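# Move blue foam block, else yellow sponge, into door tote

## Task

Look over the desks in the room. If any desk holds a blue foam block, move that block into the tote beside the door; if none does, move the yellow sponge there instead. The item in the tote must sit fully inside, with no part hanging past the rim. Nothing new may end up on the floor, the cartons must remain standing upright on their desks, and the robot must not topple or finish leaning. The result only counts if it stays put without the robot holding it.

## Robot and tools

Robot: a Hello Robot Stretch 3, a single-arm mobile manipulator. It has a two-wheel differential base (0.33 m long, 0.34 m wide), a lift that slides up a mast, and one telescoping arm that sticks out to the robot's RIGHT side. The gripper cannot reach forward by itself; to shift it along the robot's forward direction you drive the base. The base cannot strafe. On-the-spot turns pivot around the point between the drive wheels, 0.05 m behind the front edge. With the arm pulled in and wrist folded, a turn sweeps a 0.28 m radius; an unfolded level gripper reaches outside that.

Frames: the base frame has its origin on the floor between the drive wheels, x forward, y left, z up. hand_pose is reported in it, located where the closed fingertips meet; with all wrist joints at zero its x axis points up, y back along the arm toward the mast, z toward the rear. The odometry frame is the base frame as it was at scene start. Heading is positive leftward, range -3.142 to 3.142.

Tool execute_actions: argument "actions" is a list holding one action (or empty, which just reports state and images). An action may contain "base", "joints", or both, plus optional "contact_limits"; the parts start at once and may finish at different times. "base" holds exactly one key: {"translate_m": d} is a relative straight drive of d metres from the base's last reported position, forward positive, range -1 to 1; or {"rotate_rad": d}, a relative turn in place, counter-clockwise (left) positive, range -3.2 to 3.2. "joints" is a single dictionary of absolute joint targets keyed by name (not offsets): lift_m 0 to 1.1 m (arm height); arm_m 0 to 0.52 m (extension); wrist_yaw_rad -1.345 to 4.42 (0 = gripper along the arm, positive swings toward the front, 3.0 = folded over base); wrist_pitch_rad -1.57 to 0.451 (0 level, negative tips fingers down); wrist_roll_rad -2.911 to 2.911 (0 = fingers side by side, level); gripper_m -0.089 to 0.179 (larger is wider; true fingertip gap is smaller, by 0.007 near closed up to 0.025 fully open, zero under 0.007); head_pan_rad -3.953 to 1.73 (0 forward, positive left, -1.57 looks along the arm); head_tilt_rad -1.53 to 0.419 (negative down). "contact_limits" accepts only arm_m: an effort percentage 1 to 100 at which the arm motion halts (contact_stop); lower is softer, too low halts instantly; values over the maximum are clipped. "cameras" picks image sources: head_camera, nav_camera, wrist_camera or all; omitted/null means all, [] means none. Unknown keys or out-of-range numbers reject the call with no motion. A joint or base you omit may keep driving toward its previous target. Each action ends within 15 s.

wait: {"seconds": 0 to 10}; commands nothing, then returns state and images. zoom_image: {"camera", "region": [x0, y0, x1, y1]} in pixels of that camera's latest full image, at most 504x504, origin top-left. finished_scene: {"scene": number} closes the current scene irreversibly and reports success; the goal must already hold stably.

Results: base_status and joint_status describe how each commanded motion ended: "done" (for the base, wheels turned the commanded amount even if slipping), "off_target" (stopped short and may still push), "contact_stop", "time_out", "torque_fault". After the last three the old target is dropped. A lift or arm stopped by contact goes slack until commanded again; a loaded slack lift may sag, and closing fingers on a surface can push it up. Base, wrist and head have no contact stop and keep pushing. Wrist servos overloaded for several seconds shut off for 10 s. on_its_own lists uncommanded joints; "held at" is the held target, not the position. motor_effort is percent of maximum, positive toward larger joint values, bracket = peak in the last action; readings carry fixed bias and noise. Positive wheel effort pushes forward. A stop reported in one call cancels later motion calls in that same reply. base_tilt gives forward/right lean in degrees (a few degrees of fixed bias). turned_by_wheels and turned_by_imu give turning since the last result. lidar_m: 12 ranges in metres from the base origin, 30° sectors, first straight ahead then counter-clockwise (4th left, 7th behind, 10th right), scanning a plane 0.17 m high, 0.15 to 12 m; "-" = nothing seen; misses clear objects and thin legs, and the robot's own body may block sectors 5, 6, 9, 10. wrist_depth_mm and head_depth_mm are 7x7 grids of median depths (45–1000 mm and 280–4000 mm); the head grid follows the sideways-sent image.

Cameras: head_camera and nav_camera move with head pan/tilt; wrist_camera rides on the gripper. Intrinsics: head 896x504 pinhole, fx=fy 697.852, cx 450.908, cy 250.682; nav 672x504 fisheye, f 328.911, c (336.13, 250.976); wrist 644x364 pinhole, f 315.752, c (323.561, 182.515).

Practice: base runs fast (0.30 m/s, 1.9 rad/s) only with lift_m under 0.30, arm_m under 0.03 and wrist_yaw_rad over 2.54; otherwise slower. Fold or unfold the wrist only with lift_m 0.32–0.95, wrist_pitch_rad -0.4 and roll near 0; after folding the lift may go down to 0.25. If yaw is below -0.4 keep pitch at -0.5 or lower. To grasp, command gripper_m under the object's width; to let go, open at least 0.02 beyond the touch value; re-squeeze with a new value. Gripper readings do not confirm a hold, so check images. Loose objects may get nudged occasionally. Avoid dropping or slamming things and pushing hard. Pushing an immovable thing with the gripper higher than about 0.45 m, pushing again after a contact_stop, or driving while holding or hooking something fixed can tip the robot; snagging furniture, especially reversing, also can. If tilted, back off in small steps, free the gripper, and lower lift_m to about 0.2. The robot keeps its last command while you think.

Each tool is called after ">>>" as name([rows], argument=value, ...), one row to a line, values as JSON.

## Session

I'll start by checking the robot's state and what the cameras see.

>>> execute_actions(actions=[])

Scene clock: 0.00 s.
base_odometry: x=+0.000 y=+0.000 heading=+0.000 (m, m, rad; odometry frame)
turned_by_wheels: +0.000 (rad since the last result)
turned_by_imu: +0.000 (rad since the last result)
base_tilt: forward=-1.3 right=-1.4 (deg)
lidar_m: 1.48 1.98 1.70 1.57 2.18 1.89 1.60 1.90 2.32 2.25 2.61 1.68
head_depth_mm: 1843 1838 1833 1863 1189 1850 1835 / 1845 1843 1850 1852 1191 1850 1832 / 1848 1857 1853 1844 1184 1177 1847 / 1860 1840 1849 1851 1185 1179 1847 / 1845 1847 1844 1849 1183 1185 1833 / 1861 1843 1845 1852 1849 1190 1841 / 1861 1840 1841 1836 1850 1312 1824
base_status: not commanded
joint_positions: lift_m=+0.342 arm_m=-0.002 wrist_yaw_rad=+3.127 wrist_pitch_rad=-0.335 wrist_roll_rad=-0.012 gripper_m=+0.037 head_pan_rad=-0.017 head_tilt_rad=-0.011
joint_status: not commanded
motor_effort: left_wheel=+0 right_wheel=-1 lift_m=+39 arm_m=-1 wrist_yaw_rad=+0 wrist_pitch_rad=+7 wrist_roll_rad=+0 gripper_m=+0 head_pan_rad=+0 head_tilt_rad=+1 (%)
hand_pose: x=-0.0177 y=+0.0908 z=+0.3735 quat_wxyz=(+0.123, +0.694, +0.114, +0.701) (m; base frame)
wrist_depth_mm: - - - - - - - / - - - - - - - / 942 - - - - - - / 739 794 - 930 - - - / 607 635 - 717 781 869 896 / 527 550 568 578 646 670 720 / 466 - - 522 530 569 601
pictures: head_camera (sideways: a quarter turn clockwise sets it upright), nav_camera (sideways: a quarter turn counterclockwise sets it upright), wrist_camera
Images, in order (width x height): head_camera 896x504, nav_camera 672x504, wrist_camera 644x364.

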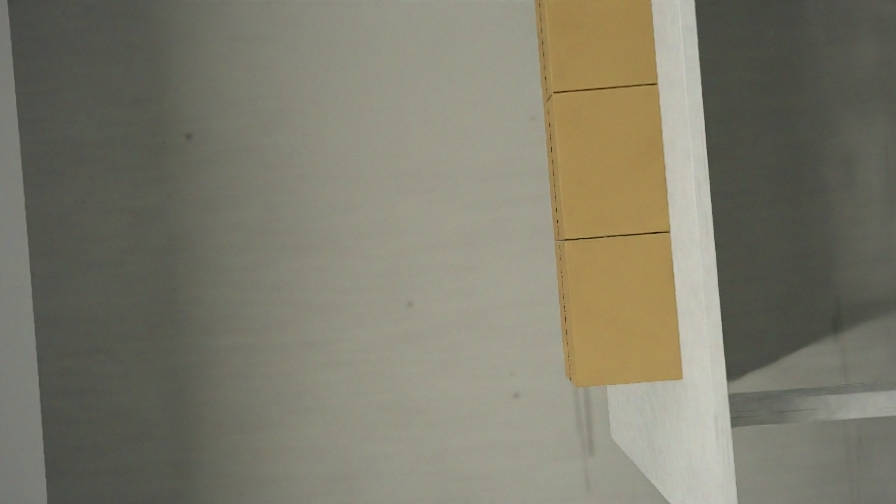

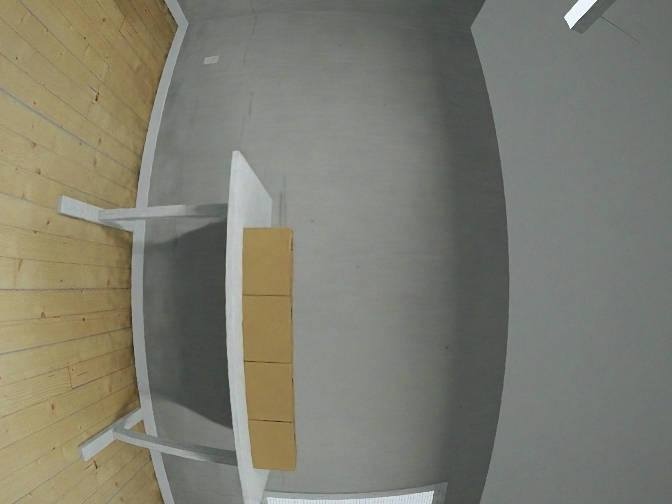

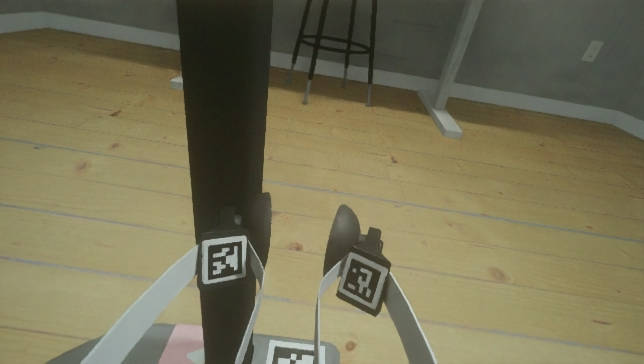

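>>> execute_actions([
  {"joints": {"head_pan_rad": 1.5, "head_tilt_rad": -0.3}},
], cameras=["head_camera", "nav_camera"])

Scene clock: 3.80 s.
base_odometry: x=+0.000 y=+0.000 heading=+0.000 (m, m, rad; odometry frame)
turned_by_wheels: +0.000 (rad since the last result)
turned_by_imu: +0.000 (rad since the last result)
base_tilt: forward=-1.3 right=-1.4 (deg)
lidar_m: 1.48 1.98 1.70 1.57 2.19 1.89 1.60 1.90 2.32 2.25 2.61 1.68
head_depth_mm: 1895 1979 2068 1712 2307 1927 1585 / 1884 1973 2058 1683 2298 1963 1613 / 1858 1951 1968 1435 2302 2055 1619 / 1835 1947 1990 1428 2181 1998 1618 / 1844 1906 1979 1412 1843 2003 1639 / 1815 1901 1958 1403 2179 2116 1661 / 1804 1881 1937 1401 2180 2125 1674
base_status: not commanded
joint_positions: lift_m=+0.342 arm_m=-0.002 wrist_yaw_rad=+3.127 wrist_pitch_rad=-0.335 wrist_roll_rad=-0.012 gripper_m=+0.037 head_pan_rad=+1.493 head_tilt_rad=-0.296
joint_status: all done
motor_effort: left_wheel=+0(0) right_wheel=+0(1) lift_m=+39(39) arm_m=-1(1) wrist_yaw_rad=+0(0) wrist_pitch_rad=+8(8) wrist_roll_rad=+0(0) gripper_m=+0(1) head_pan_rad=+3(43) head_tilt_rad=-2(19) (%)
hand_pose: x=-0.0177 y=+0.0908 z=+0.3735 quat_wxyz=(+0.123, +0.694, +0.114, +0.701) (m; base frame)
wrist_depth_mm: - - - - - - - / - - - - - - - / 940 - - - - - - / 738 782 - 902 - - - / 606 641 - 727 769 832 891 / 507 529 555 584 652 678 714 / 454 - - 527 542 569 613
pictures: head_camera (sideways: a quarter turn clockwise sets it upright), nav_camera (sideways: a quarter turn counterclockwise sets it upright)
Images, in order (width x height): head_camera 896x504, nav_camera 672x504.

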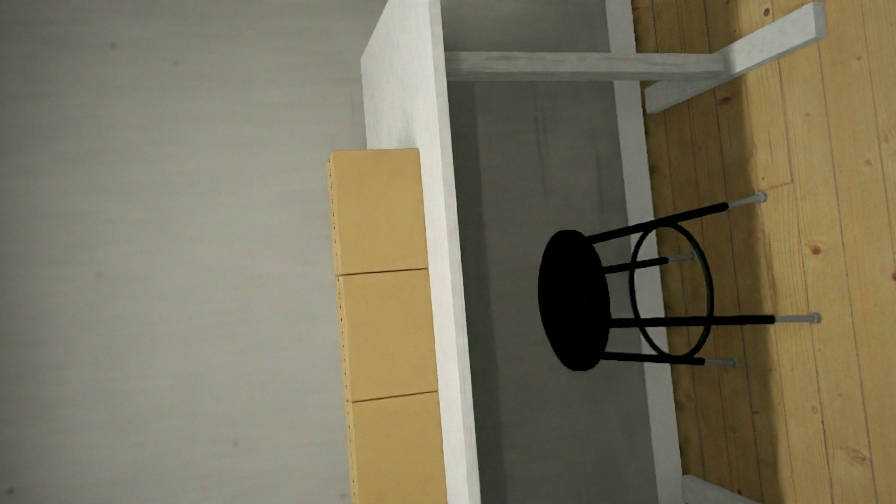

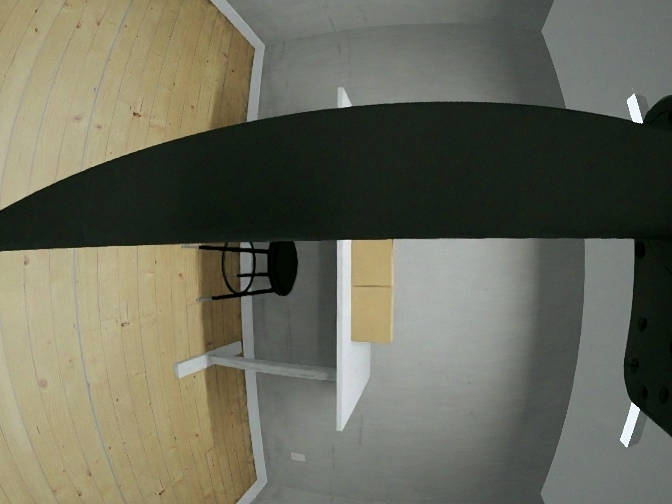

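>>> execute_actions([
  {"joints": {"head_pan_rad": -1.3, "head_tilt_rad": -0.3}},
], cameras=["head_camera", "nav_camera"])

>>> execute_actions([
  {"joints": {"head_pan_rad": -2.9, "head_tilt_rad": -0.3}},
], cameras=["head_camera", "nav_camera"])

Scene clock: 7.23 s.
base_odometry: x=+0.000 y=+0.000 heading=+0.000 (m, m, rad; odometry frame)
turned_by_wheels: +0.000 (rad since the last result)
turned_by_imu: +0.000 (rad since the last result)
base_tilt: forward=-1.4 right=-1.5 (deg)
lidar_m: 1.48 1.98 1.71 1.57 2.19 1.90 1.60 1.89 2.32 2.25 2.60 1.68
head_depth_mm: 2253 2366 2483 1966 2649 2024 1590 / 2295 2444 2562 2014 2749 2028 1600 / 2378 2491 2600 2395 2723 2054 1617 / 2430 2545 2653 2765 2841 2077 1640 / 2502 2608 2759 2935 2897 2098 1648 / 2559 2715 2851 3033 2968 2128 1659 / 2617 2746 2933 3094 3021 2168 1683
base_status: not commanded
joint_positions: lift_m=+0.342 arm_m=-0.002 wrist_yaw_rad=+3.127 wrist_pitch_rad=-0.335 wrist_roll_rad=-0.012 gripper_m=+0.037 head_pan_rad=-1.293 head_tilt_rad=-0.296
joint_status: all done
motor_effort: left_wheel=+0(0) right_wheel=+0(1) lift_m=+39(39) arm_m=-1(0) wrist_yaw_rad=+0(0) wrist_pitch_rad=+7(8) wrist_roll_rad=+0(0) gripper_m=+0(0) head_pan_rad=-4(42) head_tilt_rad=-1(1) (%)
hand_pose: x=-0.0177 y=+0.0908 z=+0.3735 quat_wxyz=(+0.123, +0.694, +0.114, +0.701) (m; base frame)
wrist_depth_mm: - - - - - - - / - - - - - - - / 951 - - - - - - / 727 802 - 901 - - - / 611 635 - 734 783 830 918 / 516 539 558 584 659 673 709 / 461 - - 525 541 566 590
pictures: head_camera (sideways: a quarter turn clockwise sets it upright), nav_camera (sideways: a quarter turn counterclockwise sets it upright)
Images, in order (width x height): head_camera 896x504, nav_camera 672x504.

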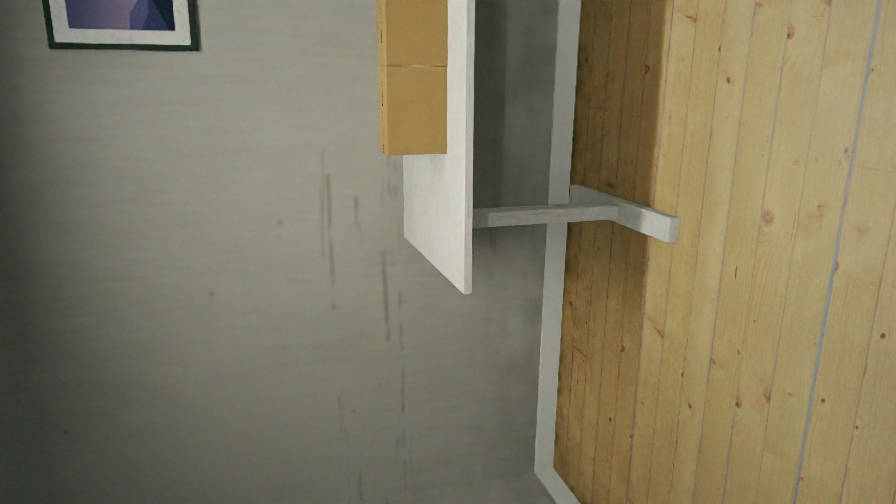

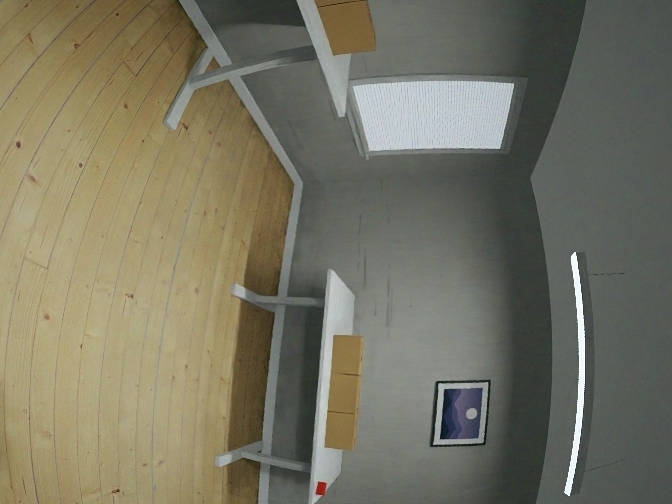

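Scene clock: 8.60 s.
base_odometry: x=+0.000 y=+0.000 heading=+0.000 (m, m, rad; odometry frame)
turned_by_wheels: +0.000 (rad since the last result)
turned_by_imu: +0.000 (rad since the last result)
base_tilt: forward=-1.3 right=-1.3 (deg)
lidar_m: 1.48 1.98 1.70 1.57 2.19 1.89 1.60 1.90 2.32 2.25 2.60 1.68
head_depth_mm: 1558 1641 1722 1816 1913 1988 1529 / 1611 1683 1771 1860 1955 2034 1530 / 1643 1714 1804 1899 2011 2021 1570 / 1638 1700 1799 1908 1980 1869 1627 / 1674 1768 1833 1962 2095 1940 1646 / 1699 1790 1879 1987 2115 1970 1671 / 1745 1853 1910 2062 2036 2006 1680
base_status: not commanded
joint_positions: lift_m=+0.342 arm_m=-0.002 wrist_yaw_rad=+3.127 wrist_pitch_rad=-0.335 wrist_roll_rad=-0.012 gripper_m=+0.037 head_pan_rad=-2.893 head_tilt_rad=-0.296
joint_status: all done
motor_effort: left_wheel=+0(0) right_wheel=+0(0) lift_m=+39(39) arm_m=-1(1) wrist_yaw_rad=+0(1) wrist_pitch_rad=+7(7) wrist_roll_rad=+0(0) gripper_m=+0(0) head_pan_rad=-4(41) head_tilt_rad=-1(1) (%)
hand_pose: x=-0.0177 y=+0.0908 z=+0.3735 quat_wxyz=(+0.123, +0.694, +0.114, +0.701) (m; base frame)
wrist_depth_mm: - - - - - - - / - - - - - - - / 945 - - - - - - / 754 758 - 927 - - - / 604 650 - 724 798 843 898 / 526 532 564 594 637 675 700 / 453 - - 525 542 567 598
pictures: head_camera (sideways: a quarter turn clockwise sets it upright), nav_camera (sideways: a quarter turn counterclockwise sets it upright)
Images, in order (width x height): head_camera 896x504, nav_camera 672x504.

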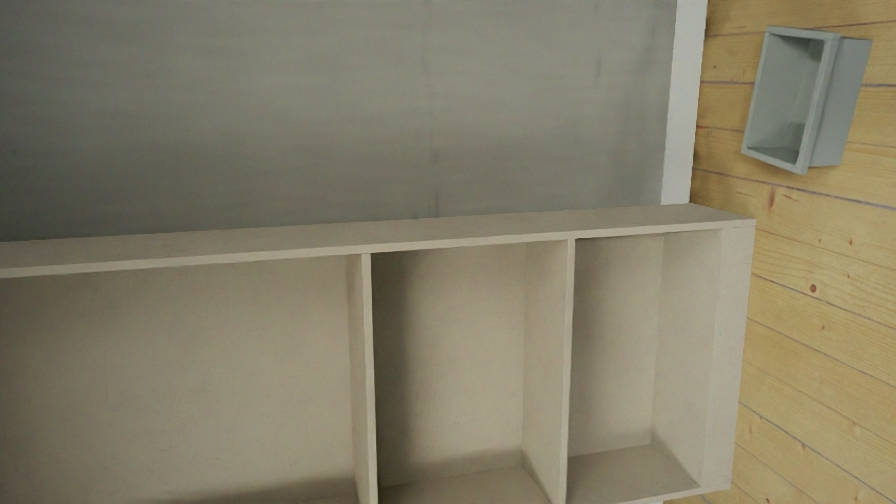

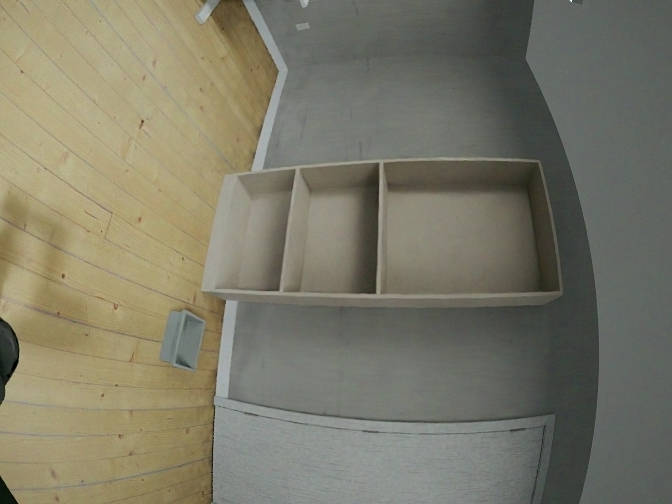

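>>> execute_actions([
  {"joints": {"head_pan_rad": -3.9, "head_tilt_rad": -0.3, "lift_m": 0.27}},
], cameras=["head_camera", "nav_camera"])

Scene clock: 23.27 s.
base_odometry: x=+0.000 y=+0.000 heading=+0.000 (m, m, rad; odometry frame)
turned_by_wheels: +0.000 (rad since the last result)
turned_by_imu: +0.000 (rad since the last result)
base_tilt: forward=-1.5 right=-1.3 (deg)
lidar_m: 1.48 1.99 1.70 1.57 2.18 1.89 1.60 1.90 2.32 2.24 2.60 1.69
head_depth_mm: - - - - - - - / 2273 2374 2534 2654 2720 2049 1580 / 2424 2505 2643 2744 2811 2049 1621 / 2280 2380 2458 2597 2597 2085 1625 / 2109 2191 2280 2361 2416 2113 1636 / 1959 2018 2049 2138 2202 2136 1660 / 1814 1878 1915 1980 2022 2049 1677
base_status: not commanded
joint_positions: lift_m=+0.271 arm_m=-0.002 wrist_yaw_rad=+3.127 wrist_pitch_rad=-0.336 wrist_roll_rad=-0.012 gripper_m=+0.037 head_pan_rad=-3.893 head_tilt_rad=-0.296
joint_status: all done
motor_effort: left_wheel=+0(0) right_wheel=+0(0) lift_m=+22(34) arm_m=-1(1) wrist_yaw_rad=+0(0) wrist_pitch_rad=+8(8) wrist_roll_rad=+0(0) gripper_m=+1(1) head_pan_rad=-4(42) head_tilt_rad=-1(0) (%)
hand_pose: x=-0.0177 y=+0.0907 z=+0.3021 quat_wxyz=(+0.123, +0.694, +0.114, +0.701) (m; base frame)
wrist_depth_mm: - - - - - - - / - - - - - - - / 817 894 - - - - - / 636 667 - 802 849 946 - / 528 555 - 617 677 723 761 / 447 484 - 527 552 584 604 / - - - - 467 490 504
pictures: head_camera (sideways: a quarter turn clockwise sets it upright), nav_camera (sideways: a quarter turn counterclockwise sets it upright)
Images, in order (width x height): head_camera 896x504, nav_camera 672x504.

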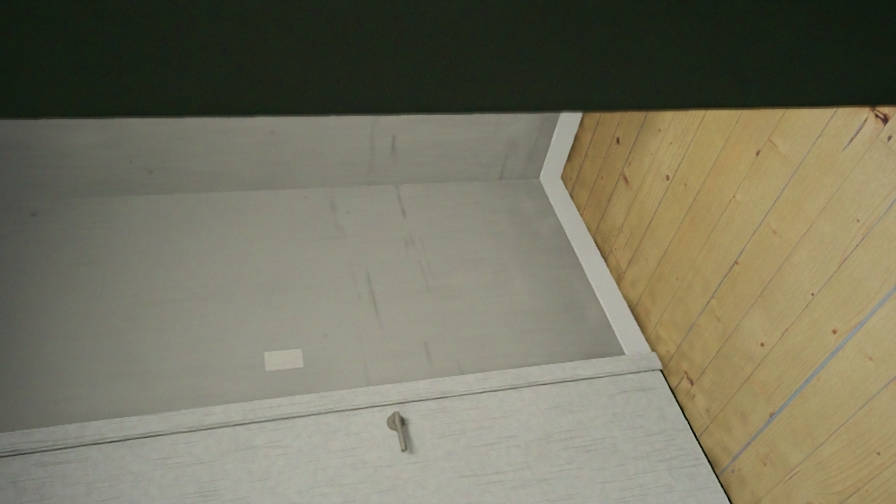

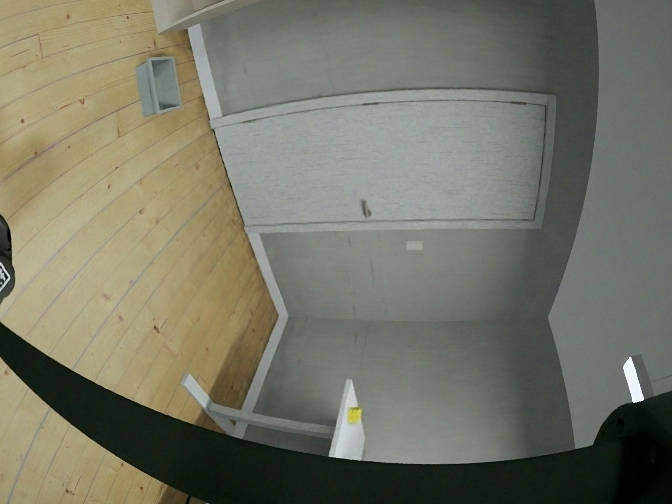

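>>> execute_actions([
  {"base": {"rotate_rad": -1.0}, "joints": {"head_pan_rad": 0.0, "head_tilt_rad": -0.5}},
], cameras=["nav_camera"])

Scene clock: 49.07 s.
base_odometry: x=+0.000 y=+0.000 heading=-1.000 (m, m, rad; odometry frame)
turned_by_wheels: -1.000 (rad since the last result)
turned_by_imu: -0.987 (rad since the last result)
base_tilt: forward=-1.4 right=-1.3 (deg)
lidar_m: 2.48 1.69 1.48 2.01 1.73 1.57 1.77 1.88 1.60 1.92 2.32 2.25
head_depth_mm: 2289 2493 2209 2563 2018 1617 1348 / 2404 2617 2778 2729 2045 1642 1350 / 2546 2762 2963 2797 2060 1639 1366 / 2684 2903 3166 2833 2089 1652 1366 / 2738 2918 3079 2827 2083 1670 1372 / 2426 2521 2692 2746 2127 1669 1391 / 2155 2277 2380 2488 2115 1683 1399
base_status: done
joint_positions: lift_m=+0.271 arm_m=-0.002 wrist_yaw_rad=+3.127 wrist_pitch_rad=-0.336 wrist_roll_rad=-0.012 gripper_m=+0.037 head_pan_rad=-0.007 head_tilt_rad=-0.494
joint_status: all done
motor_effort: left_wheel=+3(13) right_wheel=-3(9) lift_m=+21(22) arm_m=-1(1) wrist_yaw_rad=+0(0) wrist_pitch_rad=+7(7) wrist_roll_rad=+0(0) gripper_m=+1(0) head_pan_rad=+3(42) head_tilt_rad=-3(17) (%)
hand_pose: x=-0.0177 y=+0.0907 z=+0.3021 quat_wxyz=(+0.123, +0.694, +0.114, +0.701) (m; base frame)
wrist_depth_mm: - - - - - - - / - - - - - - - / 798 881 - - - - - / 627 651 - 794 856 947 - / 512 549 - 625 688 710 783 / 451 477 - 513 553 583 613 / - - - - 465 481 512
pictures: nav_camera (sideways: a quarter turn counterclockwise sets it upright)
Images, in order (width x height): nav_camera 672x504.

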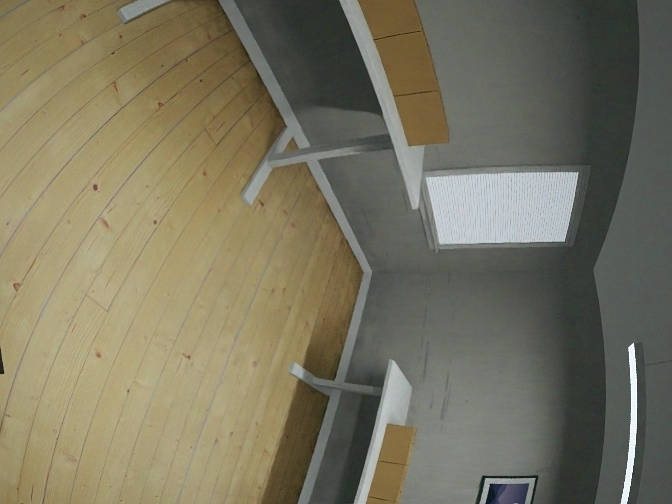

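>>> execute_actions([
  {"base": {"translate_m": 1.0}},
], cameras=["nav_camera"])

Scene clock: 56.00 s.
base_odometry: x=+0.540 y=-0.841 heading=-1.000 (m, m, rad; odometry frame)
turned_by_wheels: +0.000 (rad since the last result)
turned_by_imu: +0.008 (rad since the last result)
base_tilt: forward=-1.3 right=-1.3 (deg)
lidar_m: 1.73 1.35 0.88 1.41 1.45 2.36 2.75 2.16 2.13 1.87 1.87 1.37
head_depth_mm: 1589 1707 1843 1966 2022 1618 1342 / 1669 1791 1930 2131 2027 1629 1357 / 1770 1908 2050 2264 2049 1641 1361 / 1846 2032 2211 2410 2054 1666 1376 / 1876 2001 2105 2250 2089 1669 1389 / 1668 1740 1839 1952 1975 1663 1393 / 1515 1570 1635 1725 1820 1676 1389
base_status: done
joint_positions: lift_m=+0.271 arm_m=-0.002 wrist_yaw_rad=+3.127 wrist_pitch_rad=-0.336 wrist_roll_rad=-0.012 gripper_m=+0.037 head_pan_rad=-0.007 head_tilt_rad=-0.495
joint_status: not commanded
motor_effort: left_wheel=+1(14) right_wheel=-2(5) lift_m=+22(22) arm_m=-1(1) wrist_yaw_rad=+0(0) wrist_pitch_rad=+8(8) wrist_roll_rad=+0(0) gripper_m=+0(0) head_pan_rad=+3(3) head_tilt_rad=-2(2) (%)
hand_pose: x=-0.0177 y=+0.0907 z=+0.3021 quat_wxyz=(+0.123, +0.694, +0.114, +0.701) (m; base frame)
wrist_depth_mm: - - - - - - 958 / - - - - - - 937 / 789 841 - - - - - / 639 668 - 783 848 846 - / 514 551 - 617 669 717 798 / 445 478 - 511 545 569 607 / - - - - 476 487 517
pictures: nav_camera (sideways: a quarter turn counterclockwise sets it upright)
Images, in order (width x height): nav_camera 672x504.

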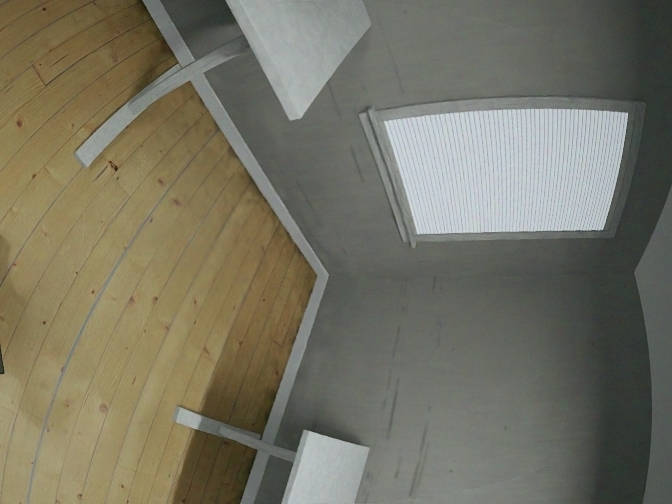

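>>> execute_actions([
  {"base": {"translate_m": 1.0}, "joints": {"head_pan_rad": -1.7, "head_tilt_rad": -0.4}},
], cameras=["head_camera", "nav_camera"])

Scene clock: 62.77 s.
base_odometry: x=+1.081 y=-1.683 heading=-1.000 (m, m, rad; odometry frame)
turned_by_wheels: +0.000 (rad since the last result)
turned_by_imu: +0.008 (rad since the last result)
base_tilt: forward=-1.4 right=-1.5 (deg)
lidar_m: 0.97 0.75 0.74 0.80 1.18 1.98 3.71 2.72 1.91 0.79 1.05 1.03
head_depth_mm: 2556 2734 2833 1772 2267 1781 1444 / 2677 2817 2986 1391 1118 1735 1450 / 2508 2727 2748 1194 1042 805 1387 / 2060 2165 2209 1054 1017 808 1357 / 1727 1810 1878 1544 1062 817 1398 / 1482 1555 1599 1545 1085 824 1022 / 1295 1368 1398 1407 1096 858 1481
base_status: done
joint_positions: lift_m=+0.271 arm_m=-0.002 wrist_yaw_rad=+3.127 wrist_pitch_rad=-0.336 wrist_roll_rad=-0.012 gripper_m=+0.037 head_pan_rad=-1.693 head_tilt_rad=-0.409
joint_status: all done
motor_effort: left_wheel=+0(12) right_wheel=-1(6) lift_m=+22(23) arm_m=-1(1) wrist_yaw_rad=+0(0) wrist_pitch_rad=+8(7) wrist_roll_rad=+0(0) gripper_m=+1(1) head_pan_rad=-4(42) head_tilt_rad=+4(12) (%)
hand_pose: x=-0.0177 y=+0.0907 z=+0.3021 quat_wxyz=(+0.123, +0.694, +0.114, +0.701) (m; base frame)
wrist_depth_mm: - 688 - 855 724 621 553 / - - - 912 764 661 560 / 797 793 - 932 806 675 597 / 612 674 - 769 794 708 611 / 521 555 - 623 672 701 635 / 450 485 - 517 551 577 618 / - - - - 455 481 510
pictures: head_camera (sideways: a quarter turn clockwise sets it upright), nav_camera (sideways: a quarter turn counterclockwise sets it upright)
Images, in order (width x height): head_camera 896x504, nav_camera 672x504.

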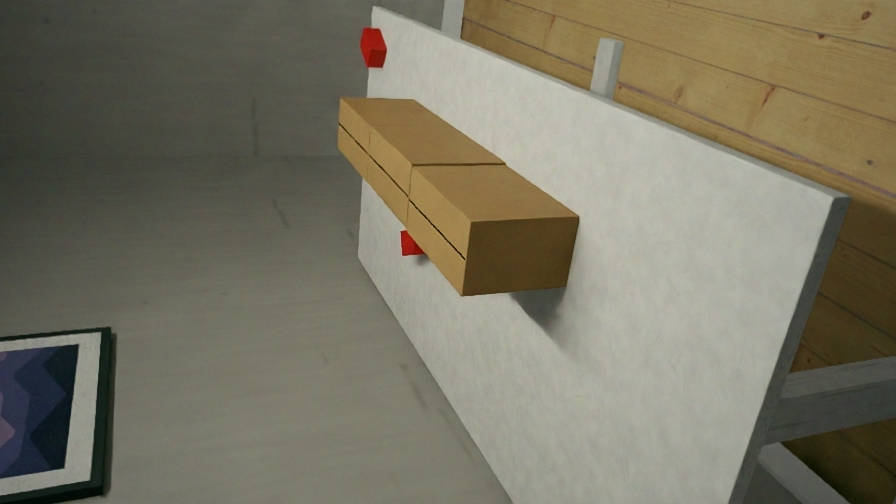

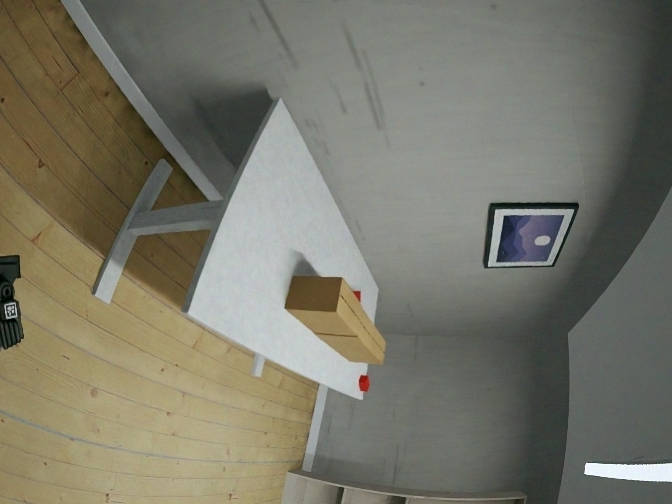

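>>> execute_actions([
  {"base": {"translate_m": 0.38}, "joints": {"head_pan_rad": -1.95, "head_tilt_rad": -0.4}},
], cameras=["head_camera"])

>>> execute_actions([
  {"joints": {"head_pan_rad": -3.75, "head_tilt_rad": -0.2}},
], cameras=["head_camera", "nav_camera"])

Scene clock: 67.53 s.
base_odometry: x=+1.286 y=-2.003 heading=-1.000 (m, m, rad; odometry frame)
turned_by_wheels: +0.000 (rad since the last result)
turned_by_imu: +0.003 (rad since the last result)
base_tilt: forward=-1.3 right=-1.4 (deg)
lidar_m: 0.68 0.53 0.52 0.56 0.84 1.03 4.08 2.99 0.83 0.84 0.74 0.72
head_depth_mm: 2722 2857 3084 3164 1179 877 1436 / 2799 2973 3101 1472 1030 885 1438 / 2791 2997 3129 1135 1040 893 1448 / 2812 3005 2983 1528 1056 900 1390 / 2203 2236 2266 1540 1067 1011 1404 / 1630 1696 1711 1570 1077 1612 1497 / 1320 1375 1380 1385 1090 1316 1406
base_status: done
joint_positions: lift_m=+0.271 arm_m=-0.002 wrist_yaw_rad=+3.127 wrist_pitch_rad=-0.336 wrist_roll_rad=-0.012 gripper_m=+0.037 head_pan_rad=-1.943 head_tilt_rad=-0.408
joint_status: all done
motor_effort: left_wheel=+0(11) right_wheel=+0(7) lift_m=+23(22) arm_m=-1(1) wrist_yaw_rad=+0(0) wrist_pitch_rad=+8(8) wrist_roll_rad=+0(0) gripper_m=+0(1) head_pan_rad=-3(25) head_tilt_rad=+3(4) (%)
hand_pose: x=-0.0177 y=+0.0907 z=+0.3021 quat_wxyz=(+0.123, +0.694, +0.114, +0.701) (m; base frame)
wrist_depth_mm: - - - 637 527 451 399 / - - - 677 560 472 408 / 802 872 - 720 577 495 438 / 628 677 - 728 627 526 448 / 519 553 - 621 626 555 470 / 452 486 - 515 554 553 492 / - - - - 468 488 492
pictures: head_camera (sideways: a quarter turn clockwise sets it upright)
Images, in order (width x height): head_camera 896x504.

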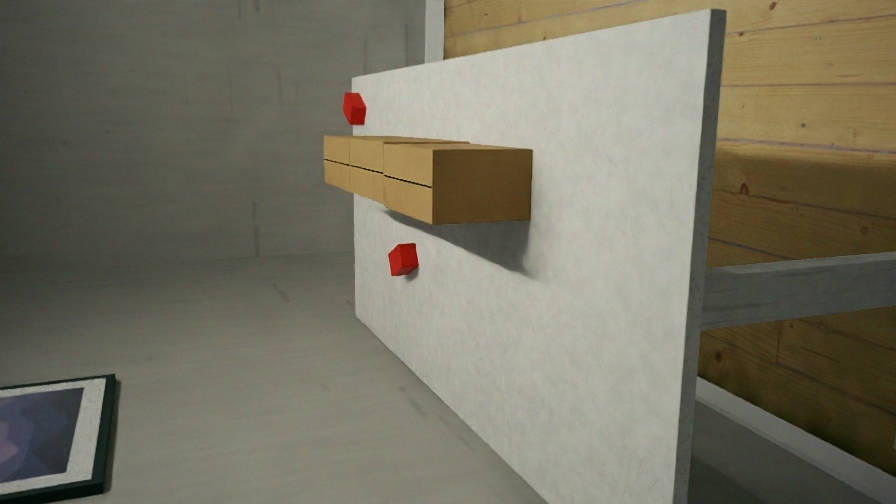

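Scene clock: 69.00 s.
base_odometry: x=+1.286 y=-2.003 heading=-1.000 (m, m, rad; odometry frame)
turned_by_wheels: +0.000 (rad since the last result)
turned_by_imu: +0.000 (rad since the last result)
base_tilt: forward=-1.4 right=-1.3 (deg)
lidar_m: 0.68 0.53 0.52 0.56 0.83 1.03 4.08 2.99 0.83 0.84 0.73 0.72
head_depth_mm: 1527 1565 1638 1518 1135 1883 1688 / 2148 2275 2414 1742 1077 2232 1696 / 3125 3740 3856 1793 1063 1106 1673 / 3323 3763 3865 1477 1123 2367 1795 / 3193 3761 3938 1387 1152 2404 1797 / 3141 3720 3944 - 1167 2464 1824 / 3075 3702 3950 - 3597 2462 1867
base_status: not commanded
joint_positions: lift_m=+0.271 arm_m=-0.002 wrist_yaw_rad=+3.127 wrist_pitch_rad=-0.336 wrist_roll_rad=-0.012 gripper_m=+0.037 head_pan_rad=-3.743 head_tilt_rad=-0.211
joint_status: all done
motor_effort: left_wheel=-1(1) right_wheel=+0(0) lift_m=+22(22) arm_m=+0(1) wrist_yaw_rad=+0(0) wrist_pitch_rad=+8(8) wrist_roll_rad=+0(0) gripper_m=+1(1) head_pan_rad=-4(39) head_tilt_rad=+5(20) (%)
hand_pose: x=-0.0177 y=+0.0907 z=+0.3021 quat_wxyz=(+0.123, +0.694, +0.114, +0.701) (m; base frame)
wrist_depth_mm: - - - 620 520 453 398 / - - - 660 547 476 418 / 768 860 - 701 579 495 435 / 628 673 - 712 633 525 457 / 522 549 - 622 621 558 474 / 456 485 - 528 543 552 486 / - - - - 467 487 494
pictures: head_camera (sideways: a quarter turn clockwise sets it upright), nav_camera (sideways: a quarter turn counterclockwise sets it upright)
Images, in order (width x height): head_camera 896x504, nav_camera 672x504.

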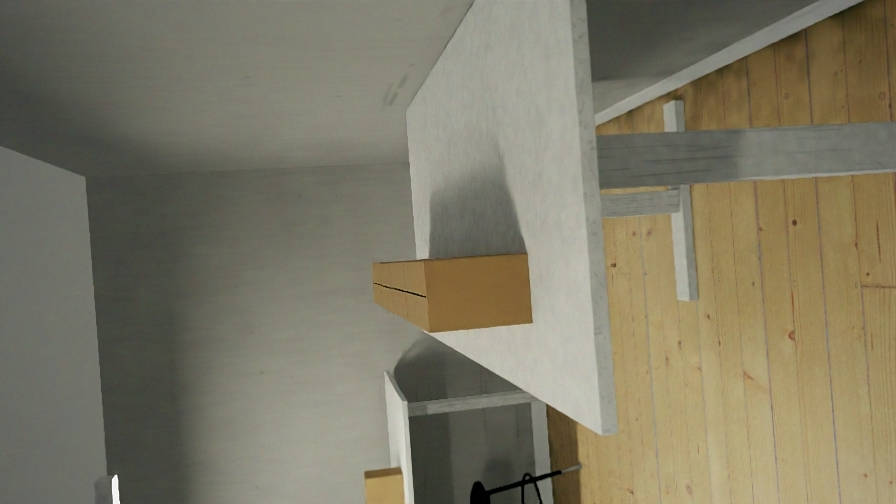

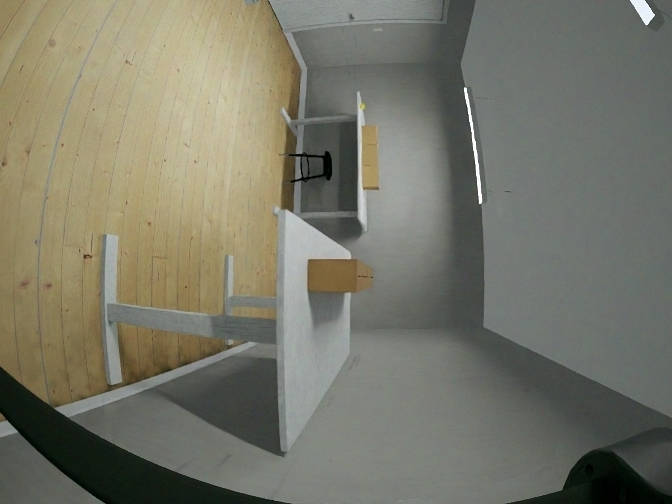

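>>> execute_actions([
  {"base": {"translate_m": 0.12}, "joints": {"head_pan_rad": -2.05, "head_tilt_rad": -0.4}},
], cameras=["head_camera"])

Scene clock: 82.13 s.
base_odometry: x=+1.351 y=-2.103 heading=-1.000 (m, m, rad; odometry frame)
turned_by_wheels: +0.000 (rad since the last result)
turned_by_imu: +0.001 (rad since the last result)
base_tilt: forward=-1.1 right=-1.3 (deg)
lidar_m: 0.59 0.46 0.45 0.49 0.72 1.13 4.20 3.06 0.87 0.81 0.64 0.63
head_depth_mm: 2796 2972 3183 3285 2122 1688 1449 / 2829 3008 3184 1542 1051 1686 1456 / 2837 3005 3192 1205 1065 1656 1459 / 2856 3040 3200 1483 1074 1053 1207 / 2877 3032 2940 1620 1093 1064 1449 / 2059 2039 2019 1627 1108 1677 1499 / 1495 1530 1507 1452 1115 1334 1428
base_status: done
joint_positions: lift_m=+0.271 arm_m=-0.002 wrist_yaw_rad=+3.127 wrist_pitch_rad=-0.336 wrist_roll_rad=-0.012 gripper_m=+0.037 head_pan_rad=-2.057 head_tilt_rad=-0.396
joint_status: all done
motor_effort: left_wheel=-1(11) right_wheel=+0(7) lift_m=+22(22) arm_m=-1(1) wrist_yaw_rad=+0(0) wrist_pitch_rad=+8(8) wrist_roll_rad=+0(0) gripper_m=+0(0) head_pan_rad=+4(39) head_tilt_rad=-2(19) (%)
hand_pose: x=-0.0177 y=+0.0907 z=+0.3021 quat_wxyz=(+0.123, +0.694, +0.114, +0.701) (m; base frame)
wrist_depth_mm: - 918 - 550 470 402 347 / - - - 595 483 422 362 / 796 841 - 638 514 432 378 / 640 662 - 663 544 463 397 / 522 560 - 617 576 485 411 / 444 480 - 523 548 502 428 / - - - - 467 476 437
pictures: head_camera (sideways: a quarter turn clockwise sets it upright)
Images, in order (width x height): head_camera 896x504.

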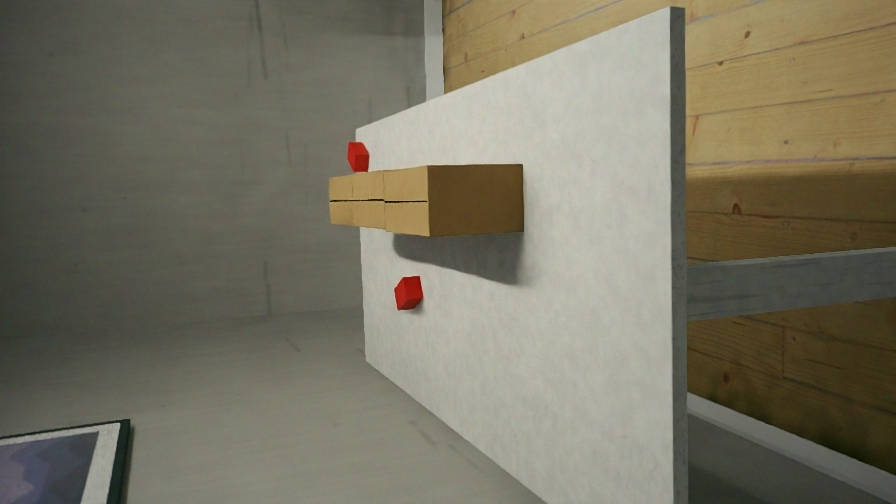

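>>> execute_actions([
  {"base": {"rotate_rad": -3.15}, "joints": {"head_pan_rad": 0.0, "head_tilt_rad": -0.3}},
], cameras=["head_camera"])

Scene clock: 119.60 s.
base_odometry: x=+1.351 y=-2.103 heading=+2.133 (m, m, rad; odometry frame)
turned_by_wheels: -3.150 (rad since the last result)
turned_by_imu: -3.114 (rad since the last result)
base_tilt: forward=-1.5 right=-1.5 (deg)
lidar_m: 4.19 3.08 0.87 0.82 0.64 0.63 0.59 0.46 0.45 0.48 0.71 1.13
head_depth_mm: 3685 3845 - 3894 2657 1974 1577 / 3801 - 3702 - 2726 1984 1580 / - - - - 2760 2010 1584 / - - - - 2846 2032 1610 / - - - - 2820 2063 1614 / - - - - 2852 2081 1636 / 3704 3940 - - 2955 2117 1646
base_status: done
joint_positions: lift_m=+0.271 arm_m=-0.002 wrist_yaw_rad=+3.127 wrist_pitch_rad=-0.336 wrist_roll_rad=-0.012 gripper_m=+0.037 head_pan_rad=-0.007 head_tilt_rad=-0.309
joint_status: all done
motor_effort: left_wheel=+2(15) right_wheel=-3(11) lift_m=+22(22) arm_m=+0(1) wrist_yaw_rad=+0(0) wrist_pitch_rad=+7(7) wrist_roll_rad=+0(0) gripper_m=+1(1) head_pan_rad=+3(40) head_tilt_rad=+3(14) (%)
hand_pose: x=-0.0177 y=+0.0907 z=+0.3021 quat_wxyz=(+0.123, +0.694, +0.114, +0.701) (m; base frame)
wrist_depth_mm: 473 550 - 997 - - - / 505 595 - - - - - / 530 635 - - - - - / 548 649 - 789 876 899 - / 512 553 - 621 670 711 799 / 452 482 - 523 549 578 599 / - - - - 466 482 508
pictures: head_camera (sideways: a quarter turn clockwise sets it upright)
Images, in order (width x height): head_camera 896x504.

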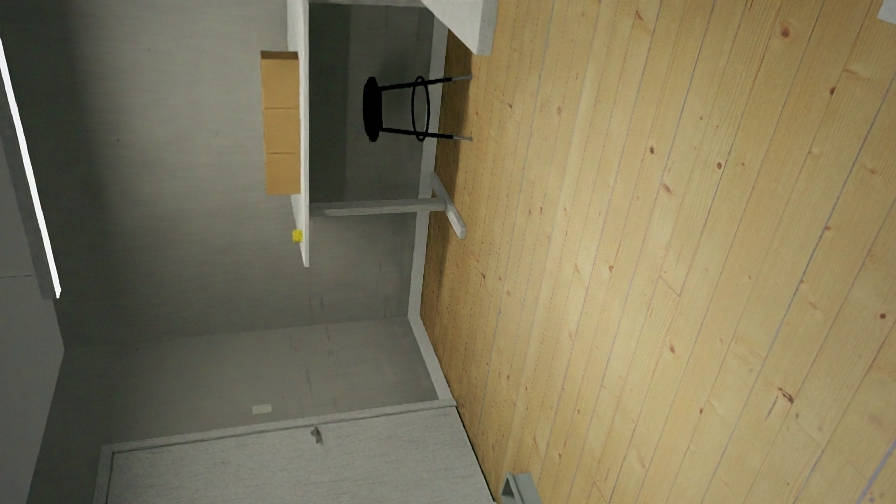

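>>> execute_actions([
  {"base": {"translate_m": 1.0}},
], cameras=["head_camera"])

>>> execute_actions([
  {"base": {"translate_m": 1.0}},
], cameras=["head_camera"])

Scene clock: 129.53 s.
base_odometry: x=+0.818 y=-1.258 heading=+2.133 (m, m, rad; odometry frame)
turned_by_wheels: +0.000 (rad since the last result)
turned_by_imu: +0.008 (rad since the last result)
base_tilt: forward=-1.3 right=-1.2 (deg)
lidar_m: 3.23 2.55 2.40 1.82 1.01 1.44 1.33 1.04 1.03 0.67 1.64 2.85
head_depth_mm: 2895 3059 3137 3259 2678 1972 1575 / 3076 3262 3320 3591 2766 1997 1583 / 3264 3425 3540 3749 2738 2019 1607 / 3441 3647 3884 - 2823 2053 1617 / 3685 3842 - - 2839 2075 1623 / 3502 3579 3726 3721 2869 2109 1641 / 3159 3170 3279 3354 2902 2143 1644
base_status: done
joint_positions: lift_m=+0.271 arm_m=-0.002 wrist_yaw_rad=+3.127 wrist_pitch_rad=-0.336 wrist_roll_rad=-0.012 gripper_m=+0.037 head_pan_rad=-0.007 head_tilt_rad=-0.309
joint_status: not commanded
motor_effort: left_wheel=+2(13) right_wheel=-2(6) lift_m=+22(22) arm_m=-1(1) wrist_yaw_rad=+0(0) wrist_pitch_rad=+8(8) wrist_roll_rad=+0(0) gripper_m=+1(0) head_pan_rad=+3(3) head_tilt_rad=+4(4) (%)
hand_pose: x=-0.0177 y=+0.0907 z=+0.3021 quat_wxyz=(+0.123, +0.694, +0.114, +0.701) (m; base frame)
wrist_depth_mm: - - - - - - - / - - - - - - - / 827 802 - - - - - / 637 675 - 783 867 948 - / 524 543 - 631 652 719 771 / 453 480 - 523 551 590 608 / - - - - 464 492 506
pictures: head_camera (sideways: a quarter turn clockwise sets it upright)
Images, in order (width x height): head_camera 896x504.

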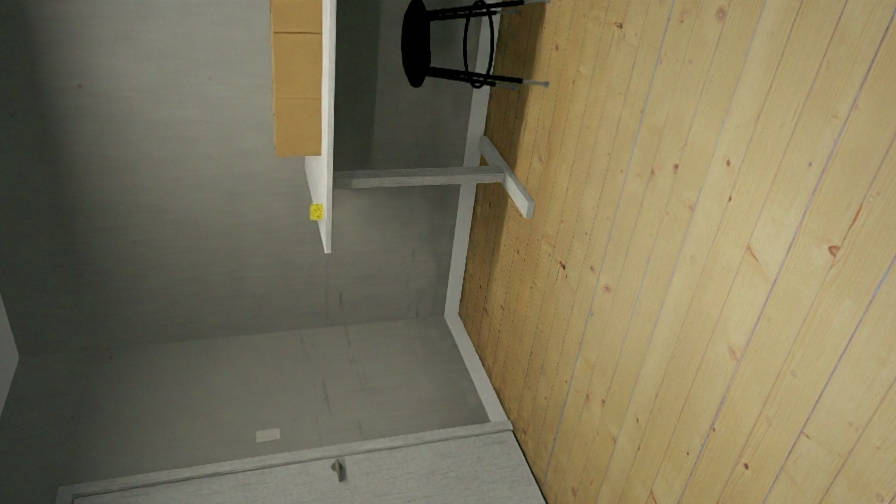

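Scene clock: 134.57 s.
base_odometry: x=+0.284 y=-0.412 heading=+2.133 (m, m, rad; odometry frame)
turned_by_wheels: +0.000 (rad since the last result)
turned_by_imu: +0.008 (rad since the last result)
base_tilt: forward=-1.4 right=-1.4 (deg)
lidar_m: 2.25 2.16 1.83 1.96 2.27 1.79 2.08 1.25 1.62 1.39 2.06 1.97
head_depth_mm: 2232 2341 1820 2573 2615 1973 1574 / 2316 2453 2463 2647 2586 2008 1579 / 2469 2602 2685 2911 2764 2012 1595 / 2603 2752 2936 3111 2776 2060 1606 / 2791 2960 3048 3275 2835 2063 1620 / 2731 2772 2863 2960 2835 2064 1642 / 2470 2492 2558 2615 2645 2131 1661
base_status: done
joint_positions: lift_m=+0.271 arm_m=-0.002 wrist_yaw_rad=+3.127 wrist_pitch_rad=-0.336 wrist_roll_rad=-0.012 gripper_m=+0.037 head_pan_rad=-0.007 head_tilt_rad=-0.309
joint_status: not commanded
motor_effort: left_wheel=+0(13) right_wheel=-1(5) lift_m=+22(22) arm_m=-1(1) wrist_yaw_rad=+1(0) wrist_pitch_rad=+8(8) wrist_roll_rad=+0(0) gripper_m=+1(0) head_pan_rad=+3(4) head_tilt_rad=+5(4) (%)
hand_pose: x=-0.0177 y=+0.0907 z=+0.3021 quat_wxyz=(+0.123, +0.694, +0.114, +0.701) (m; base frame)
wrist_depth_mm: - - - - - - - / - - - - - - - / 823 860 - - - - - / 629 679 - 771 861 929 - / 513 541 - 632 662 708 765 / 453 481 - 521 562 567 621 / - - - - 463 483 512
pictures: head_camera (sideways: a quarter turn clockwise sets it upright)
Images, in order (width x height): head_camera 896x504.

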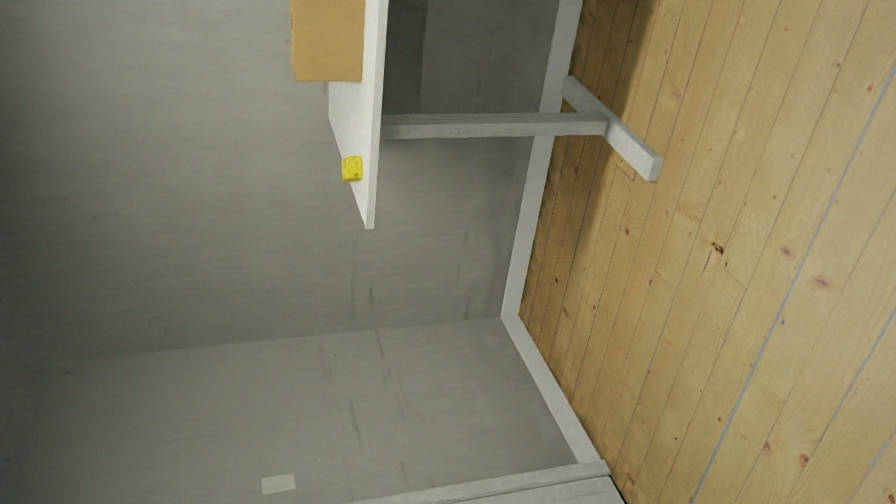

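>>> execute_actions([
  {"base": {"translate_m": 1.0}, "joints": {"head_pan_rad": -0.3, "head_tilt_rad": -0.6}},
], cameras=["head_camera", "nav_camera"])

Scene clock: 153.07 s.
base_odometry: x=-0.249 y=+0.434 heading=+2.133 (m, m, rad; odometry frame)
turned_by_wheels: +0.000 (rad since the last result)
turned_by_imu: +0.008 (rad since the last result)
base_tilt: forward=-1.3 right=-1.4 (deg)
lidar_m: 1.84 1.54 1.51 1.46 1.97 2.63 2.83 2.17 1.76 2.17 1.08 1.30
head_depth_mm: 1387 943 992 1857 1756 1497 1261 / 1435 1174 1025 1946 1830 1500 1274 / 1484 1409 1398 1971 1771 1504 1280 / 1521 1434 1378 2039 1806 1513 1287 / 1567 1691 1921 2139 1866 1542 1287 / 1598 1784 1996 2194 1880 1546 1295 / 1654 1832 2047 2259 1889 1542 1300
base_status: done
joint_positions: lift_m=+0.271 arm_m=-0.002 wrist_yaw_rad=+3.127 wrist_pitch_rad=-0.336 wrist_roll_rad=-0.012 gripper_m=+0.037 head_pan_rad=-0.293 head_tilt_rad=-0.593
joint_status: all done
motor_effort: left_wheel=-1(10) right_wheel=+0(7) lift_m=+22(22) arm_m=-1(1) wrist_yaw_rad=+0(0) wrist_pitch_rad=+8(8) wrist_roll_rad=+0(0) gripper_m=+0(1) head_pan_rad=-4(25) head_tilt_rad=-2(23) (%)
hand_pose: x=-0.0177 y=+0.0907 z=+0.3021 quat_wxyz=(+0.123, +0.694, +0.114, +0.701) (m; base frame)
wrist_depth_mm: - - - - - - - / - - - - - - - / 800 865 - - - - - / 634 677 - 784 849 921 - / 516 554 - 632 668 719 782 / 450 483 - 513 552 571 606 / - - - - 463 483 504
pictures: head_camera (sideways: a quarter turn clockwise sets it upright), nav_camera (sideways: a quarter turn counterclockwise sets it upright)
Images, in order (width x height): head_camera 896x504, nav_camera 672x504.

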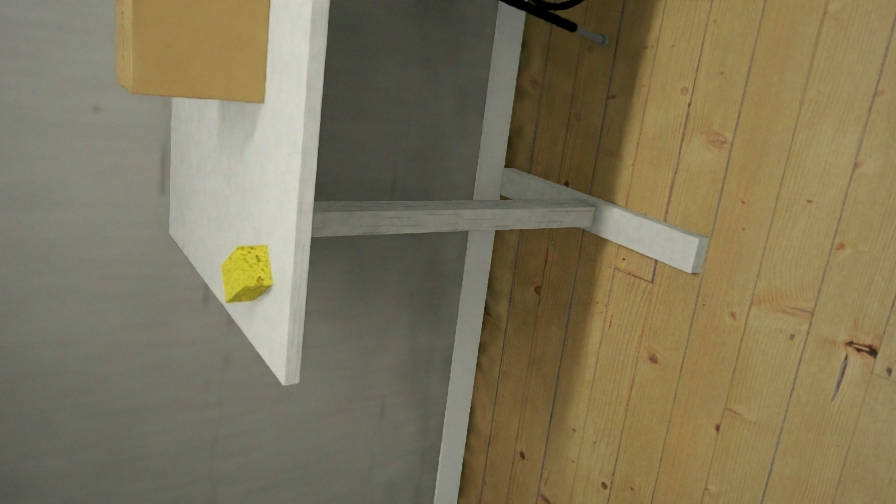

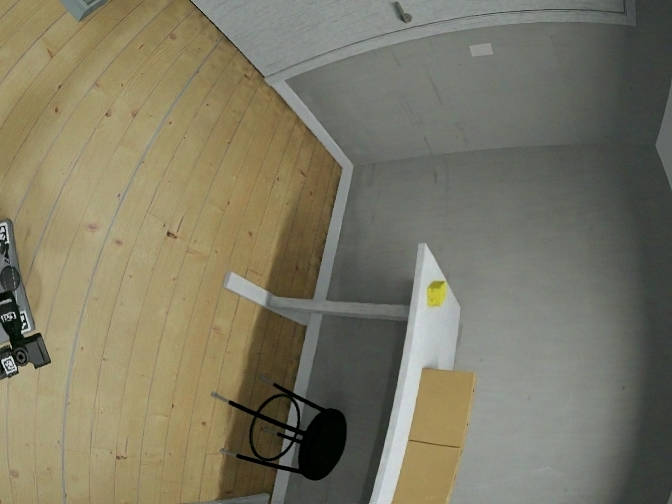

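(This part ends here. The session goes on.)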